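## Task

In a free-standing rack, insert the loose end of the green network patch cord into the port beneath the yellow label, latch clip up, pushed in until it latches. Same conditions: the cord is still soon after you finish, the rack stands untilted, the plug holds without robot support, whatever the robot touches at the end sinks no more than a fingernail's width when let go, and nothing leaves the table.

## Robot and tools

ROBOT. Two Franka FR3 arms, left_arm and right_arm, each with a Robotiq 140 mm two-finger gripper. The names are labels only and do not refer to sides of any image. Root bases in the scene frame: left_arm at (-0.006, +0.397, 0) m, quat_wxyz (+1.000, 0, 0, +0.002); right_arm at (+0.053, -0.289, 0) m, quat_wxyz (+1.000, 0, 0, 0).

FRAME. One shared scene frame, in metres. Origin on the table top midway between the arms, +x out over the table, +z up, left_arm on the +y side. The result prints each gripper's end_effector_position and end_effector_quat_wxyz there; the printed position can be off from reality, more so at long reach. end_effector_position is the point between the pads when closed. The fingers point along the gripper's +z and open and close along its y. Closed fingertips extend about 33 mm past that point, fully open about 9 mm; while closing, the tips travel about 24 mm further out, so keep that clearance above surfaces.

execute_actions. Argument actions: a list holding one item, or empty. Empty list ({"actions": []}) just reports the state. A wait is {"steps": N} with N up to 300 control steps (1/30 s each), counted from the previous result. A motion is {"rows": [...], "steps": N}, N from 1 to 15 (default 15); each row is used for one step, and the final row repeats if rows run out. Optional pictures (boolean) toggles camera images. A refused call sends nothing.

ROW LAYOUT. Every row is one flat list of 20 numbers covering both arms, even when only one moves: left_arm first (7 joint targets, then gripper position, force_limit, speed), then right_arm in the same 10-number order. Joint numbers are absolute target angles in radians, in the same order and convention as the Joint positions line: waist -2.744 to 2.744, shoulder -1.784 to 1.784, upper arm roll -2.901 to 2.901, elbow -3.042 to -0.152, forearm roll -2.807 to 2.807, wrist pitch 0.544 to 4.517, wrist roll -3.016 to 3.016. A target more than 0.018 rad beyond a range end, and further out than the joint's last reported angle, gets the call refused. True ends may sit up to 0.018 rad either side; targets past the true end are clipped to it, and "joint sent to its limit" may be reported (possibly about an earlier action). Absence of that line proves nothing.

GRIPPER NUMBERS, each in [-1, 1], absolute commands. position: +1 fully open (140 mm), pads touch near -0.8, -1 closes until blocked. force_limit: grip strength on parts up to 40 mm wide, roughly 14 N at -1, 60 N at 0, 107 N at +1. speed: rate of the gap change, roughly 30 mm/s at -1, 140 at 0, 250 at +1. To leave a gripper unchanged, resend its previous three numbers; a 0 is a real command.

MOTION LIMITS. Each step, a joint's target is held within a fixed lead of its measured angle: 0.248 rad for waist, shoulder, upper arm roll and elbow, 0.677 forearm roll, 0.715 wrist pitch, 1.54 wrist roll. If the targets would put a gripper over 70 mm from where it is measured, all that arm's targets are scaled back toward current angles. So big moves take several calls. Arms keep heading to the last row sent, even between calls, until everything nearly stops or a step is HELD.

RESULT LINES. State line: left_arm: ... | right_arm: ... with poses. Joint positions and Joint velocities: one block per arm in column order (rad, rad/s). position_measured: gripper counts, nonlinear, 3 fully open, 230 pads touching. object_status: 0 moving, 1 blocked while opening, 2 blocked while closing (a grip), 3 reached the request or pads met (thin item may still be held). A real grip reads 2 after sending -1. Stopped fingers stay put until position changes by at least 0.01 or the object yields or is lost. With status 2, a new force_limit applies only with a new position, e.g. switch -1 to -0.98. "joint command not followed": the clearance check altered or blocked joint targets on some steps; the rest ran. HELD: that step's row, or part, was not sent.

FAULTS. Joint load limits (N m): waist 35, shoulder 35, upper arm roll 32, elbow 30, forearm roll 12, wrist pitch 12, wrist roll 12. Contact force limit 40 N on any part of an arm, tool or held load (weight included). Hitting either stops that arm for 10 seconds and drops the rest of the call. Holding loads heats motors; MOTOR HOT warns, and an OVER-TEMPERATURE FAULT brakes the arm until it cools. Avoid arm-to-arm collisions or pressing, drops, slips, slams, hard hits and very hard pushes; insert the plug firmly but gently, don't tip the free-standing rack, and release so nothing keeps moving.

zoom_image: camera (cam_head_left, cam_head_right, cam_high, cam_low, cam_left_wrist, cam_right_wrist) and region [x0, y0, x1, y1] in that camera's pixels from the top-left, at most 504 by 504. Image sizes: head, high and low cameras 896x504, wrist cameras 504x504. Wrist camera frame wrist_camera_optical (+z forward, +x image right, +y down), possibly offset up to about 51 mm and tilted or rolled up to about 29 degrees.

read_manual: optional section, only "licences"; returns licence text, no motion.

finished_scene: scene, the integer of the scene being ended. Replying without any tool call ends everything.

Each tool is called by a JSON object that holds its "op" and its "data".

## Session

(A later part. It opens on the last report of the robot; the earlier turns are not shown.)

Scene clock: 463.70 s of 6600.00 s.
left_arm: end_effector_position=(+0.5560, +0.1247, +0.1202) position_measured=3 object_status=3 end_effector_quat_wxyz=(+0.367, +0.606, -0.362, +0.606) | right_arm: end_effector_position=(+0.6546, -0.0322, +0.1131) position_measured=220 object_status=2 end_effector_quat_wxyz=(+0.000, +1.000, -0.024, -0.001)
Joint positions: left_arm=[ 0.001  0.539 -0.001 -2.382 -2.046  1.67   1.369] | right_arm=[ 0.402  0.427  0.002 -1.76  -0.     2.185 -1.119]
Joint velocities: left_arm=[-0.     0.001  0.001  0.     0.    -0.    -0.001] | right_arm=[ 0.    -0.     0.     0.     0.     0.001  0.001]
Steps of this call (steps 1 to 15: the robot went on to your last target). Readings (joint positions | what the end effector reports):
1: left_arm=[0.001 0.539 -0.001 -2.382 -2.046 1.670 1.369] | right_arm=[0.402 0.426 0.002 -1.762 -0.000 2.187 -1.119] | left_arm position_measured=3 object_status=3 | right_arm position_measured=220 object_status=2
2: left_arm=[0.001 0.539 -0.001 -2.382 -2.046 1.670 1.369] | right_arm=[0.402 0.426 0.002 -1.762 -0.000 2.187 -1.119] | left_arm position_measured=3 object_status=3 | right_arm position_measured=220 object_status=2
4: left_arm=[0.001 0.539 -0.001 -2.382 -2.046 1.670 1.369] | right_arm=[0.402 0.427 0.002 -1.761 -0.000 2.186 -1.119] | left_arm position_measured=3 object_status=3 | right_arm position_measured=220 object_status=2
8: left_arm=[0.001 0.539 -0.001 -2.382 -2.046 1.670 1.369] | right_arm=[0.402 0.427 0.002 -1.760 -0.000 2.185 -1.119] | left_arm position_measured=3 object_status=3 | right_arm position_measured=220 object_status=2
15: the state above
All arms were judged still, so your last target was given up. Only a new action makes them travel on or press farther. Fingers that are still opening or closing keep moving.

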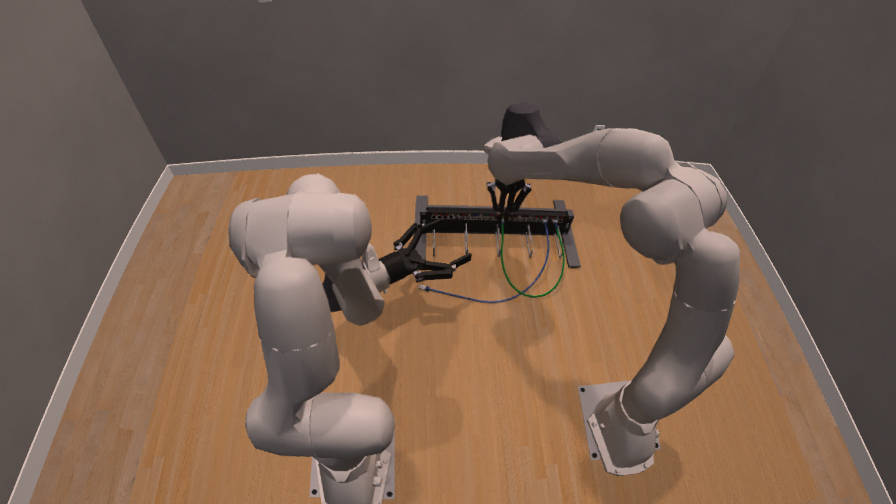

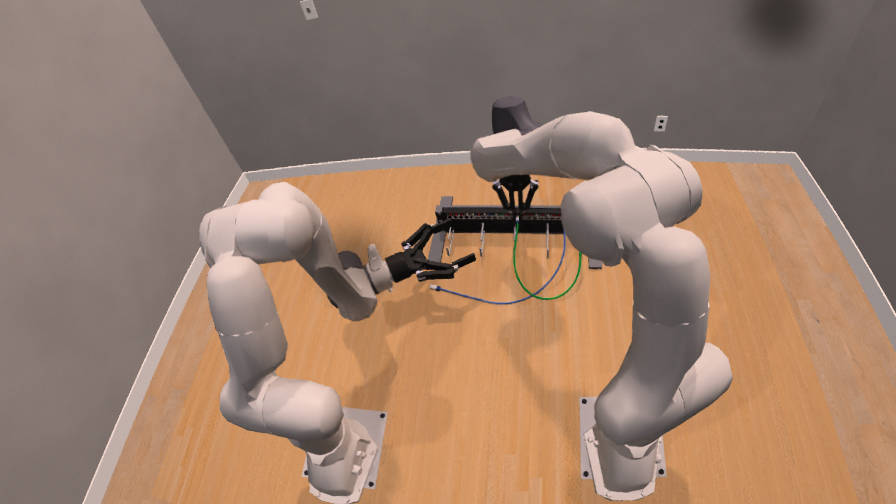

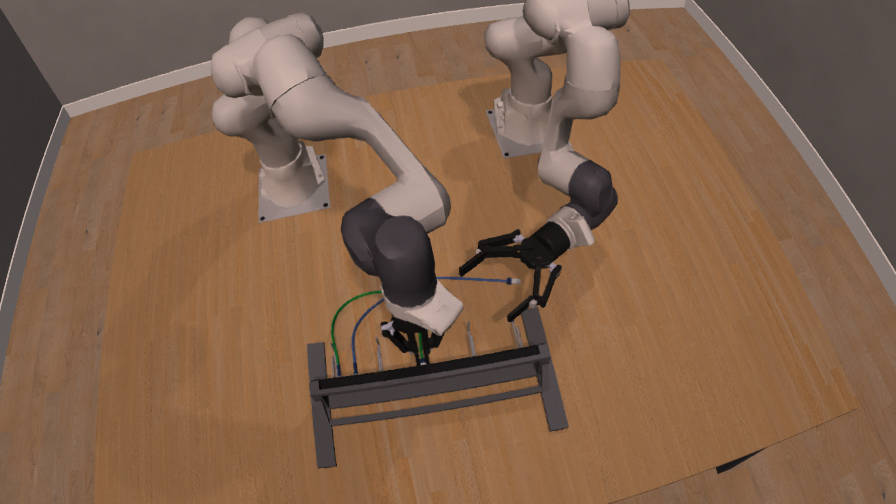

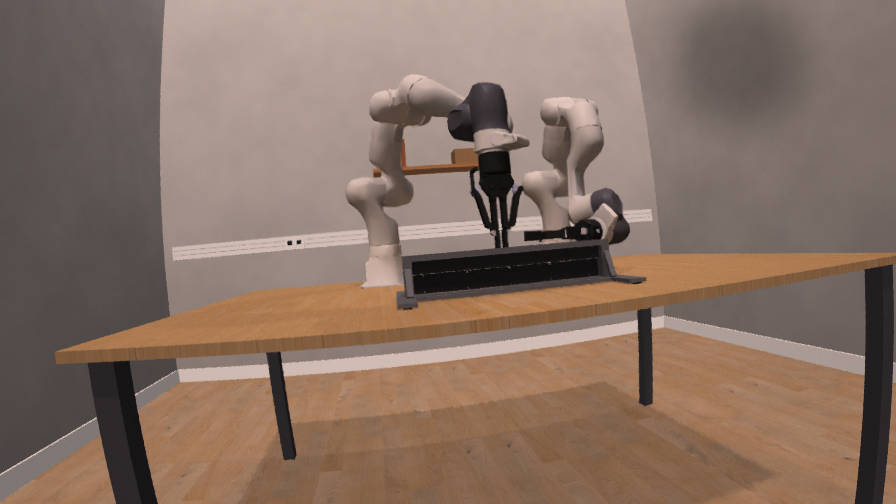

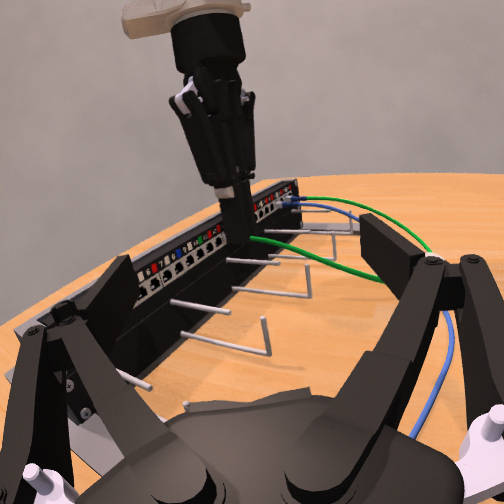

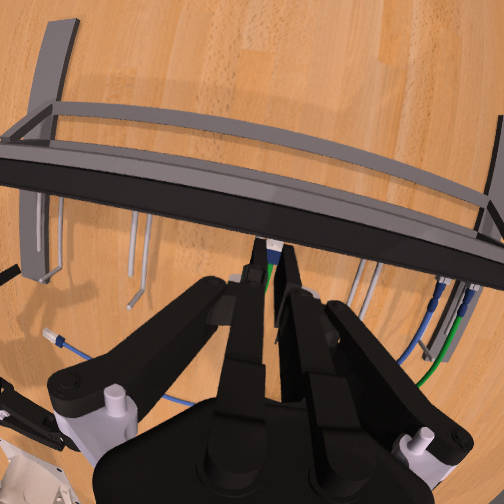

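{"op": "execute_actions", "data": {"actions": [{"rows":[[0.0,0.5367,0,-2.3834,-2.05,1.672,1.376,1,0,0,0.3955,0.4255,-0.004,-1.7494,-0.005,2.208,-1.122,-1,0.6,-0.9],[0.0,0.5367,0,-2.3834,-2.05,1.672,1.376,1,0,0,0.3954,0.4245,-0.0045,-1.7494,-0.0053,2.211,-1.120,-1,0.6,-0.9],[0.0,0.5367,0,-2.3834,-2.05,1.672,1.376,1,0,0,0.3953,0.4235,-0.005,-1.749,-0.0056,2.214,-1.120,-1,0.6,-0.9]],"steps":10}], "pictures": false}}

{"op": "execute_actions", "data": {"actions": [{"rows":[[0.0,0.5367,0,-2.3834,-2.05,1.672,1.376,1,0,0,0.3966,0.4243,-0.0036,-1.7511,-0.0045,2.2084,-1.120,-1,0.6,-0.9],[0.0,0.5367,0,-2.3834,-2.05,1.672,1.376,1,0,0,0.3979,0.4251,-0.0022,-1.7533,-0.0034,2.2028,-1.120,-1,0.6,-0.9],[0.0,0.5367,0,-2.3834,-2.05,1.672,1.376,1,0,0,0.3992,0.4259,-0.0009,-1.7554,-0.0023,2.1971,-1.120,-1,0.6,-0.9],[0.0,0.5367,0,-2.3834,-2.05,1.672,1.376,1,0,0,0.4005,0.4267,0.0005,-1.7575,-0.0012,2.1915,-1.120,-1,0.6,-0.9],[0.0,0.5367,0,-2.3834,-2.05,1.672,1.376,1,0,0,0.4019,0.4276,0.0019,-1.7597,-0.0001,2.1859,-1.120,-1,0.6,-0.9],[0.0,0.5367,0,-2.3834,-2.05,1.672,1.376,1,0,0,0.4032,0.4284,0.0032,-1.7618,0.001,2.1803,-1.120,-1,0.6,-0.9],[0.0,0.5367,0,-2.3834,-2.05,1.672,1.376,1,0,0,0.4045,0.4292,0.0046,-1.764,0.0021,2.1746,-1.120,-1,0.6,-0.9],[0.0,0.5367,0,-2.3834,-2.05,1.672,1.376,1,0,0,0.4058,0.430,0.006,-1.7661,0.0032,2.169,-1.120,-1,0.6,-0.9]],"steps":15}], "pictures": false}}

{"op": "execute_actions", "data": {"actions": [{"steps":10}], "pictures": false}}

Scene clock: 473.30 s of 6600.00 s.
left_arm: end_effector_position=(+0.5560, +0.1247, +0.1202) position_measured=3 object_status=3 end_effector_quat_wxyz=(+0.367, +0.606, -0.362, +0.606) | right_arm: end_effector_position=(+0.6547, -0.0322, +0.1131) position_measured=220 object_status=2 end_effector_quat_wxyz=(+0.000, +1.000, -0.024, -0.001)
Joint positions: left_arm=[ 0.001  0.539 -0.001 -2.382 -2.046  1.67   1.369] | right_arm=[ 0.402  0.427  0.002 -1.76  -0.     2.185 -1.119]
Joint velocities: left_arm=[ 0.001  0.001  0.    -0.001  0.001  0.    -0.   ] | right_arm=[-0.001  0.001  0.003 -0.002  0.    -0.    -0.002]
Steps of this call (steps 1 to 90: nothing new was sent; then 6.27 s passed at rest; steps 91 to 100: all 10 steps of this action). Readings (joint positions | what the end effector reports):
91: left_arm=[0.001 0.539 -0.001 -2.382 -2.046 1.670 1.369] | right_arm=[0.402 0.427 0.002 -1.760 -0.000 2.184 -1.119] | left_arm position_measured=3 object_status=3 | right_arm position_measured=220 object_status=2
92: left_arm=[0.001 0.539 -0.001 -2.382 -2.046 1.670 1.369] | right_arm=[0.402 0.427 0.002 -1.760 -0.000 2.184 -1.119] | left_arm position_measured=3 object_status=3 | right_arm position_measured=220 object_status=2
94: left_arm=[0.001 0.539 -0.001 -2.382 -2.046 1.670 1.369] | right_arm=[0.402 0.427 0.002 -1.760 -0.000 2.185 -1.119] | left_arm position_measured=3 object_status=3 | right_arm position_measured=220 object_status=2
98: left_arm=[0.001 0.539 -0.001 -2.382 -2.046 1.670 1.369] | right_arm=[0.402 0.427 0.002 -1.760 -0.000 2.185 -1.119] | left_arm position_measured=3 object_status=3 | right_arm position_measured=220 object_status=2
100: the state above

Scene clock: 473.80 s of 6600.00 s.
left_arm: end_effector_position=(+0.5560, +0.1247, +0.1202) position_measured=3 object_status=3 end_effector_quat_wxyz=(+0.367, +0.606, -0.362, +0.606) | right_arm: end_effector_position=(+0.6543, -0.0321, +0.1130) position_measured=220 object_status=2 end_effector_quat_wxyz=(+0.001, +1.000, -0.024, -0.002)
Joint positions: left_arm=[ 0.001  0.539 -0.001 -2.382 -2.046  1.67   1.369] | right_arm=[ 0.402  0.427  0.002 -1.76  -0.     2.184 -1.119]
Joint velocities: left_arm=[-0.002  0.001 -0.001 -0.    -0.001 -0.    -0.001] | right_arm=[ 0.001  0.    -0.002 -0.001  0.001 -0.     0.001]
Steps of this call (steps 1 to 15: all 15 steps of this action). Readings (joint positions | what the end effector reports):
1: left_arm=[0.001 0.539 -0.001 -2.382 -2.046 1.670 1.369] | right_arm=[0.402 0.427 0.002 -1.760 -0.000 2.185 -1.119] | left_arm position_measured=3 object_status=3 | right_arm position_measured=220 object_status=2
2: left_arm=[0.001 0.539 -0.001 -2.382 -2.046 1.670 1.369] | right_arm=[0.402 0.427 0.002 -1.760 -0.000 2.184 -1.119] | left_arm position_measured=3 object_status=3 | right_arm position_measured=220 object_status=2
4: left_arm=[0.001 0.539 -0.001 -2.382 -2.046 1.670 1.369] | right_arm=[0.402 0.427 0.002 -1.760 -0.000 2.184 -1.119] | left_arm position_measured=3 object_status=3 | right_arm position_measured=220 object_status=2
8: left_arm=[0.001 0.539 -0.001 -2.382 -2.046 1.670 1.369] | right_arm=[0.402 0.427 0.002 -1.760 -0.000 2.184 -1.119] | left_arm position_measured=3 object_status=3 | right_arm position_measured=220 object_status=2
15: the state above

Scene clock: 474.13 s of 6600.00 s.
left_arm: end_effector_position=(+0.5560, +0.1247, +0.1202) position_measured=3 object_status=3 end_effector_quat_wxyz=(+0.367, +0.606, -0.362, +0.606) | right_arm: end_effector_position=(+0.6543, -0.0321, +0.1130) position_measured=220 object_status=2 end_effector_quat_wxyz=(+0.001, +1.000, -0.024, -0.002)
Joint positions: left_arm=[ 0.001  0.539 -0.001 -2.382 -2.046  1.67   1.369] | right_arm=[ 0.402  0.427  0.002 -1.76  -0.     2.184 -1.119]
Joint velocities: left_arm=[-0.001  0.    -0.001 -0.001 -0.     0.     0.   ] | right_arm=[ 0.001  0.001  0.001  0.     0.    -0.001  0.   ]
Steps of this call (steps 1 to 10: the robot went on to your last target). Readings (joint positions | what the end effector reports):
1: left_arm=[0.001 0.539 -0.001 -2.382 -2.046 1.670 1.369] | right_arm=[0.402 0.427 0.002 -1.760 -0.000 2.184 -1.119] | left_arm position_measured=3 object_status=3 | right_arm position_measured=220 object_status=2
2: left_arm=[0.001 0.539 -0.001 -2.382 -2.046 1.670 1.369] | right_arm=[0.402 0.427 0.002 -1.760 -0.000 2.184 -1.119] | left_arm position_measured=3 object_status=3 | right_arm position_measured=220 object_status=2
4: left_arm=[0.001 0.539 -0.001 -2.382 -2.046 1.670 1.369] | right_arm=[0.402 0.427 0.002 -1.760 -0.000 2.184 -1.119] | left_arm position_measured=3 object_status=3 | right_arm position_measured=220 object_status=2
8: left_arm=[0.001 0.539 -0.001 -2.382 -2.046 1.670 1.369] | right_arm=[0.402 0.427 0.002 -1.760 -0.000 2.184 -1.119] | left_arm position_measured=3 object_status=3 | right_arm position_measured=220 object_status=2
10: the state above

{"op": "execute_actions", "data": {"actions": [{"rows":[[0.0,0.5367,0,-2.3834,-2.05,1.672,1.376,1,0,0,0.4045,0.429,0.0046,-1.764,0.002,2.174,-1.119,-1,0.6,-0.9],[0.0,0.5367,0,-2.3834,-2.05,1.672,1.376,1,0,0,0.4032,0.428,0.0033,-1.762,0.001,2.179,-1.119,-1,0.6,-0.9],[0.0,0.5367,0,-2.3834,-2.05,1.672,1.376,1,0,0,0.402,0.427,0.002,-1.760,0,2.184,-1.119,-1,0.6,-0.9],[0.0,0.5367,0,-2.3834,-2.05,1.672,1.376,1,0,0,0.402,0.427,0.002,-1.760,0,2.184,-1.119,-1,0.6,-0.9],[0.0,0.5367,0,-2.3834,-2.05,1.672,1.376,1,0,0,0.402,0.427,0.002,-1.760,0,2.184,-1.119,-0.35,0,-0.5]],"steps":15}], "pictures": false}}

{"op": "execute_actions", "data": {"actions": [{"rows":[[0.0,0.5367,0,-2.3834,-2.05,1.672,1.376,1,0,0,0.402,0.426,0.002,-1.760,0,2.176,-1.119,-0.35,0,-0.5],[0.0,0.5367,0,-2.3834,-2.05,1.672,1.376,1,0,0,0.4023,0.4226,0.002,-1.760,0,2.169,-1.118,-0.35,0,-0.5],[0.0,0.5367,0,-2.3834,-2.05,1.672,1.376,1,0,0,0.4027,0.4176,0.002,-1.760,0,2.161,-1.117,-0.35,0,-0.5],[0.0,0.5367,0,-2.3834,-2.05,1.672,1.376,1,0,0,0.4032,0.4112,0.002,-1.760,0,2.152,-1.116,-0.35,0,-0.5],[0.0,0.5367,0,-2.3834,-2.05,1.672,1.376,1,0,0,0.4038,0.4037,0.002,-1.760,0,2.143,-1.115,-0.35,0,-0.5],[0.0,0.5367,0,-2.3834,-2.05,1.672,1.376,1,0,0,0.4045,0.3953,0.002,-1.760,0,2.134,-1.114,-0.35,0,-0.5],[0.0,0.5367,0,-2.3834,-2.05,1.672,1.376,1,0,0,0.4052,0.3865,0.002,-1.760,0,2.125,-1.113,-0.35,0,-0.5],[0.0,0.5367,0,-2.3834,-2.05,1.672,1.376,1,0,0,0.4058,0.3775,0.002,-1.760,0,2.117,-1.112,-0.35,0,-0.5],[0.0,0.5367,0,-2.3834,-2.05,1.672,1.376,1,0,0,0.4065,0.3687,0.002,-1.760,0,2.109,-1.112,-0.35,0,-0.5],[0.0,0.5367,0,-2.3834,-2.05,1.672,1.376,1,0,0,0.4072,0.3603,0.002,-1.760,0,2.103,-1.112,-0.35,0,-0.5],[0.0,0.5367,0,-2.3834,-2.05,1.672,1.376,1,0,0,0.4078,0.3528,0.002,-1.760,0,2.098,-1.112,-0.35,0,-0.5],[0.0,0.5367,0,-2.3834,-2.05,1.672,1.376,1,0,0,0.4083,0.3464,0.002,-1.760,0,2.095,-1.112,-0.35,0,-0.5],[0.0,0.5367,0,-2.3834,-2.05,1.672,1.376,1,0,0,0.4087,0.3414,0.002,-1.760,0,2.093,-1.112,-0.35,0,-0.5],[0.0,0.5367,0,-2.3834,-2.05,1.672,1.376,1,0,0,0.4089,0.3382,0.002,-1.760,0,2.093,-1.112,-0.35,0,-0.5],[0.0,0.5367,0,-2.3834,-2.05,1.672,1.376,1,0,0,0.409,0.337,0.002,-1.760,0,2.093,-1.112,-0.35,0,-0.5]],"steps":15}], "pictures": false}}

{"op": "execute_actions", "data": {"actions": [{"steps":45}]}}

{"op": "zoom_image", "data": {"camera": "cam_left_wrist", "region": [180, 170, 340, 290]}}

Scene clock: 492.93 s of 6600.00 s.
left_arm: end_effector_position=(+0.5560, +0.1247, +0.1202) position_measured=3 object_status=3 end_effector_quat_wxyz=(+0.367, +0.606, -0.362, +0.606) | right_arm: end_effector_position=(+0.6544, -0.0322, +0.1131) position_measured=175 object_status=0 end_effector_quat_wxyz=(+0.000, +1.000, -0.024, -0.001)
Joint positions: left_arm=[ 0.001  0.539 -0.001 -2.382 -2.046  1.67   1.369] | right_arm=[ 0.402  0.427  0.002 -1.76  -0.     2.184 -1.119]
Joint velocities: left_arm=[-0.001 -0.001 -0.002 -0.    -0.    -0.001  0.002] | right_arm=[-0.    -0.002  0.001 -0.    -0.     0.001  0.   ]
Steps of this call (steps 1 to 15: the robot went on to your last target; steps 16 to 90: nothing new was sent; then 15.30 s passed at rest; steps 91 to 105: all 15 steps of this action). Readings (joint positions | what the end effector reports):
91: left_arm=[0.001 0.539 -0.001 -2.382 -2.046 1.670 1.369] | right_arm=[0.402 0.427 0.002 -1.760 -0.000 2.184 -1.119] | left_arm position_measured=3 object_status=3 | right_arm position_measured=220 object_status=2
92: left_arm=[0.001 0.539 -0.001 -2.382 -2.046 1.670 1.369] | right_arm=[0.402 0.427 0.002 -1.760 -0.000 2.184 -1.119] | left_arm position_measured=3 object_status=3 | right_arm position_measured=220 object_status=2
94: left_arm=[0.001 0.539 -0.001 -2.382 -2.046 1.670 1.369] | right_arm=[0.402 0.427 0.002 -1.760 -0.000 2.184 -1.119] | left_arm position_measured=3 object_status=3 | right_arm position_measured=220 object_status=2
98: left_arm=[0.001 0.539 -0.001 -2.382 -2.046 1.670 1.369] | right_arm=[0.402 0.427 0.002 -1.760 -0.000 2.184 -1.119] | left_arm position_measured=3 object_status=3 | right_arm position_measured=207 object_status=0
105: the state above

Scene clock: 493.43 s of 6600.00 s.
left_arm: end_effector_position=(+0.5560, +0.1247, +0.1202) position_measured=3 object_status=3 end_effector_quat_wxyz=(+0.367, +0.606, -0.362, +0.606) | right_arm: end_effector_position=(+0.6469, -0.0319, +0.1605) position_measured=173 object_status=3 end_effector_quat_wxyz=(-0.002, +1.000, -0.023, +0.003)
Joint positions: left_arm=[ 0.001  0.539 -0.001 -2.382 -2.046  1.67   1.369] | right_arm=[ 0.407  0.344  0.002 -1.76  -0.     2.112 -1.117]
Joint velocities: left_arm=[ 0.     0.001 -0.     0.    -0.    -0.     0.002] | right_arm=[ 0.012 -0.148 -0.     0.006  0.    -0.089  0.003]
Steps of this call (steps 1 to 15: all 15 steps of this action). Readings (joint positions | what the end effector reports):
1: left_arm=[0.001 0.539 -0.001 -2.382 -2.046 1.670 1.369] | right_arm=[0.402 0.427 0.002 -1.760 -0.000 2.183 -1.119] | left_arm position_measured=3 object_status=3 | right_arm position_measured=173 object_status=0
2: left_arm=[0.001 0.539 -0.001 -2.382 -2.046 1.670 1.369] | right_arm=[0.402 0.427 0.002 -1.760 -0.000 2.181 -1.119] | left_arm position_measured=3 object_status=3 | right_arm position_measured=173 object_status=0
4: left_arm=[0.001 0.539 -0.001 -2.382 -2.046 1.670 1.369] | right_arm=[0.402 0.424 0.002 -1.760 -0.000 2.174 -1.119] | left_arm position_measured=3 object_status=3 | right_arm position_measured=173 object_status=0
8: left_arm=[0.001 0.539 -0.001 -2.382 -2.046 1.670 1.369] | right_arm=[0.403 0.401 0.002 -1.760 -0.000 2.150 -1.119] | left_arm position_measured=3 object_status=3 | right_arm position_measured=173 object_status=3
15: the state above

Scene clock: 494.93 s of 6600.00 s.
left_arm: end_effector_position=(+0.5560, +0.1247, +0.1202) position_measured=3 object_status=3 end_effector_quat_wxyz=(+0.367, +0.606, -0.362, +0.606) | right_arm: end_effector_position=(+0.6433, -0.0330, +0.1643) position_measured=173 object_status=3 end_effector_quat_wxyz=(+0.000, +1.000, -0.023, -0.000)
Joint positions: left_arm=[ 0.001  0.539 -0.001 -2.382 -2.046  1.67   1.369] | right_arm=[ 0.408  0.336  0.002 -1.76  -0.     2.095 -1.116]
Joint velocities: left_arm=[-0.001 -0.002 -0.     0.003  0.     0.    -0.002] | right_arm=[-0.001  0.     0.001  0.001  0.    -0.     0.001]
Steps of this call (steps 1 to 30: the robot went on to your last target; steps 31 to 45: nothing new was sent). Readings (joint positions | what the end effector reports):
1: left_arm=[0.001 0.539 -0.001 -2.382 -2.046 1.670 1.369] | right_arm=[0.407 0.340 0.002 -1.760 -0.000 2.109 -1.117] | left_arm position_measured=3 object_status=3 | right_arm position_measured=173 object_status=3
2: left_arm=[0.001 0.539 -0.001 -2.382 -2.046 1.670 1.369] | right_arm=[0.407 0.338 0.002 -1.760 -0.000 2.107 -1.117] | left_arm position_measured=3 object_status=3 | right_arm position_measured=173 object_status=3
4: left_arm=[0.001 0.539 -0.001 -2.382 -2.046 1.670 1.369] | right_arm=[0.408 0.336 0.002 -1.760 -0.000 2.103 -1.117] | left_arm position_measured=3 object_status=3 | right_arm position_measured=173 object_status=3
8: left_arm=[0.001 0.539 -0.001 -2.382 -2.046 1.670 1.369] | right_arm=[0.408 0.336 0.002 -1.760 -0.000 2.099 -1.117] | left_arm position_measured=3 object_status=3 | right_arm position_measured=173 object_status=3
45: the state above
All arms were judged still, so your last target was given up. Only a new action makes them travel on or press farther. Fingers that are still opening or closing keep moving.

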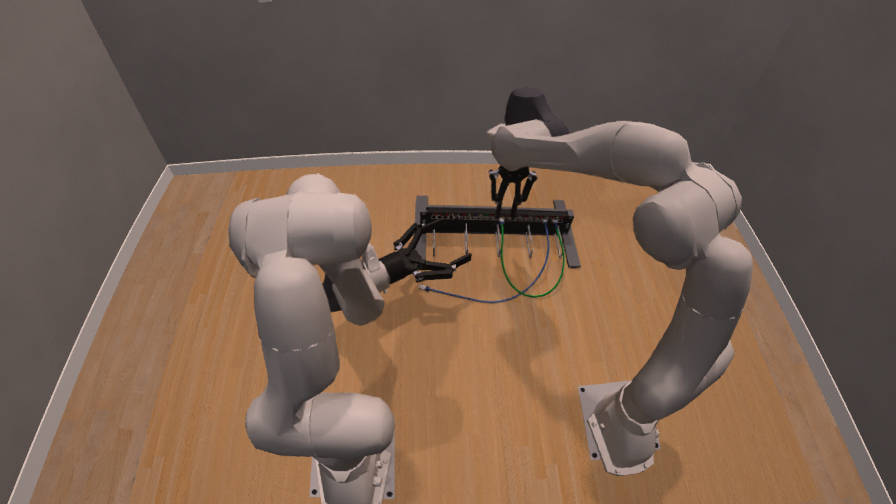

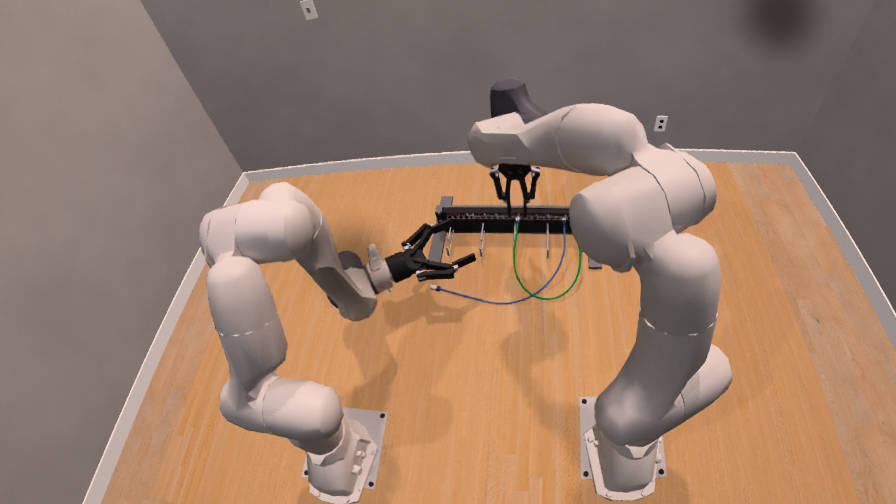

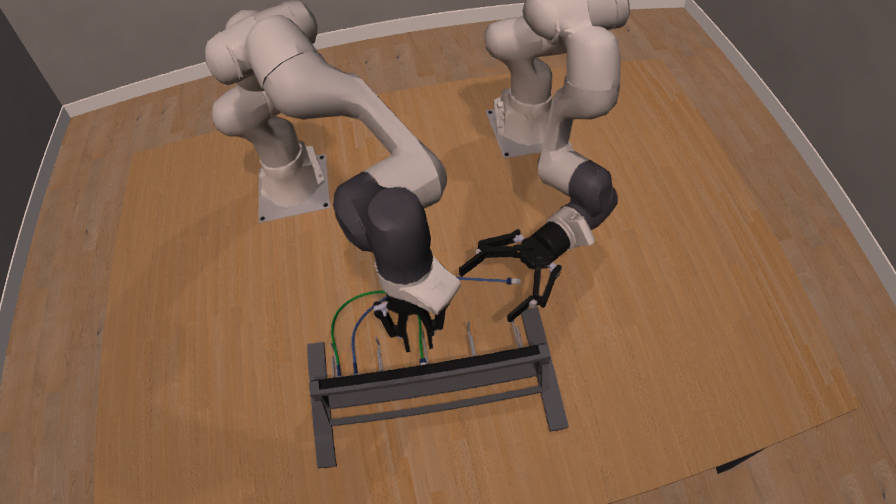

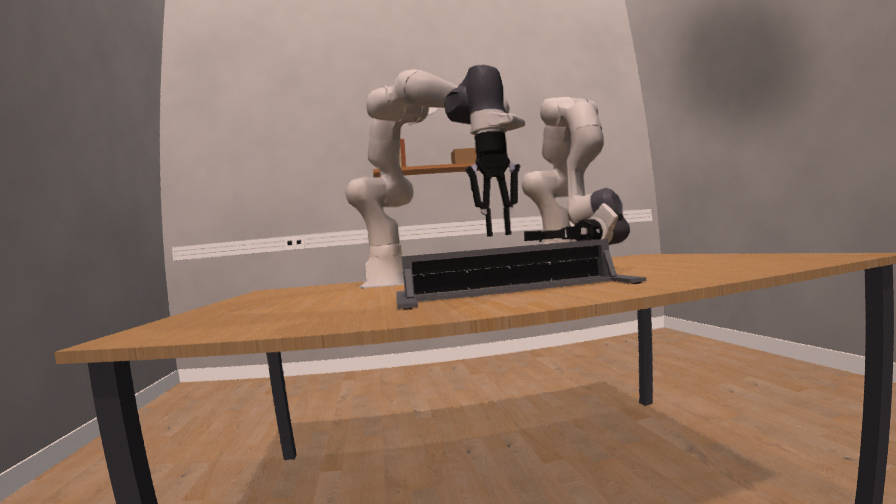

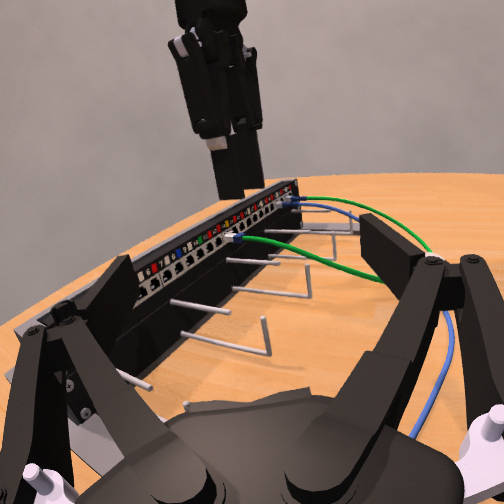

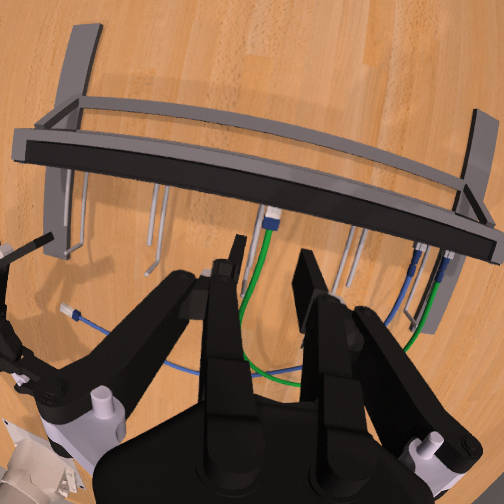

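Region (180, 170, 340, 290) of cam_left_wrist's 504x504 image, scaled by 3.150, with more detail than that image has; it fills the top 378 rows of this view, and the rest is white.

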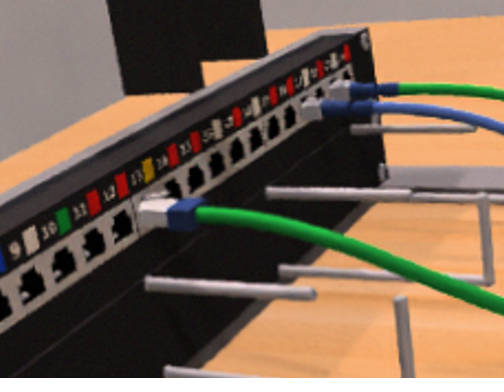

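The green plug is in port 13, under the yellow label. It held against a pull, and the arm is now clear of the cord and the rack.

{"op": "finished_scene", "data": {"scene": 2}}

The scene is finished: the task was done.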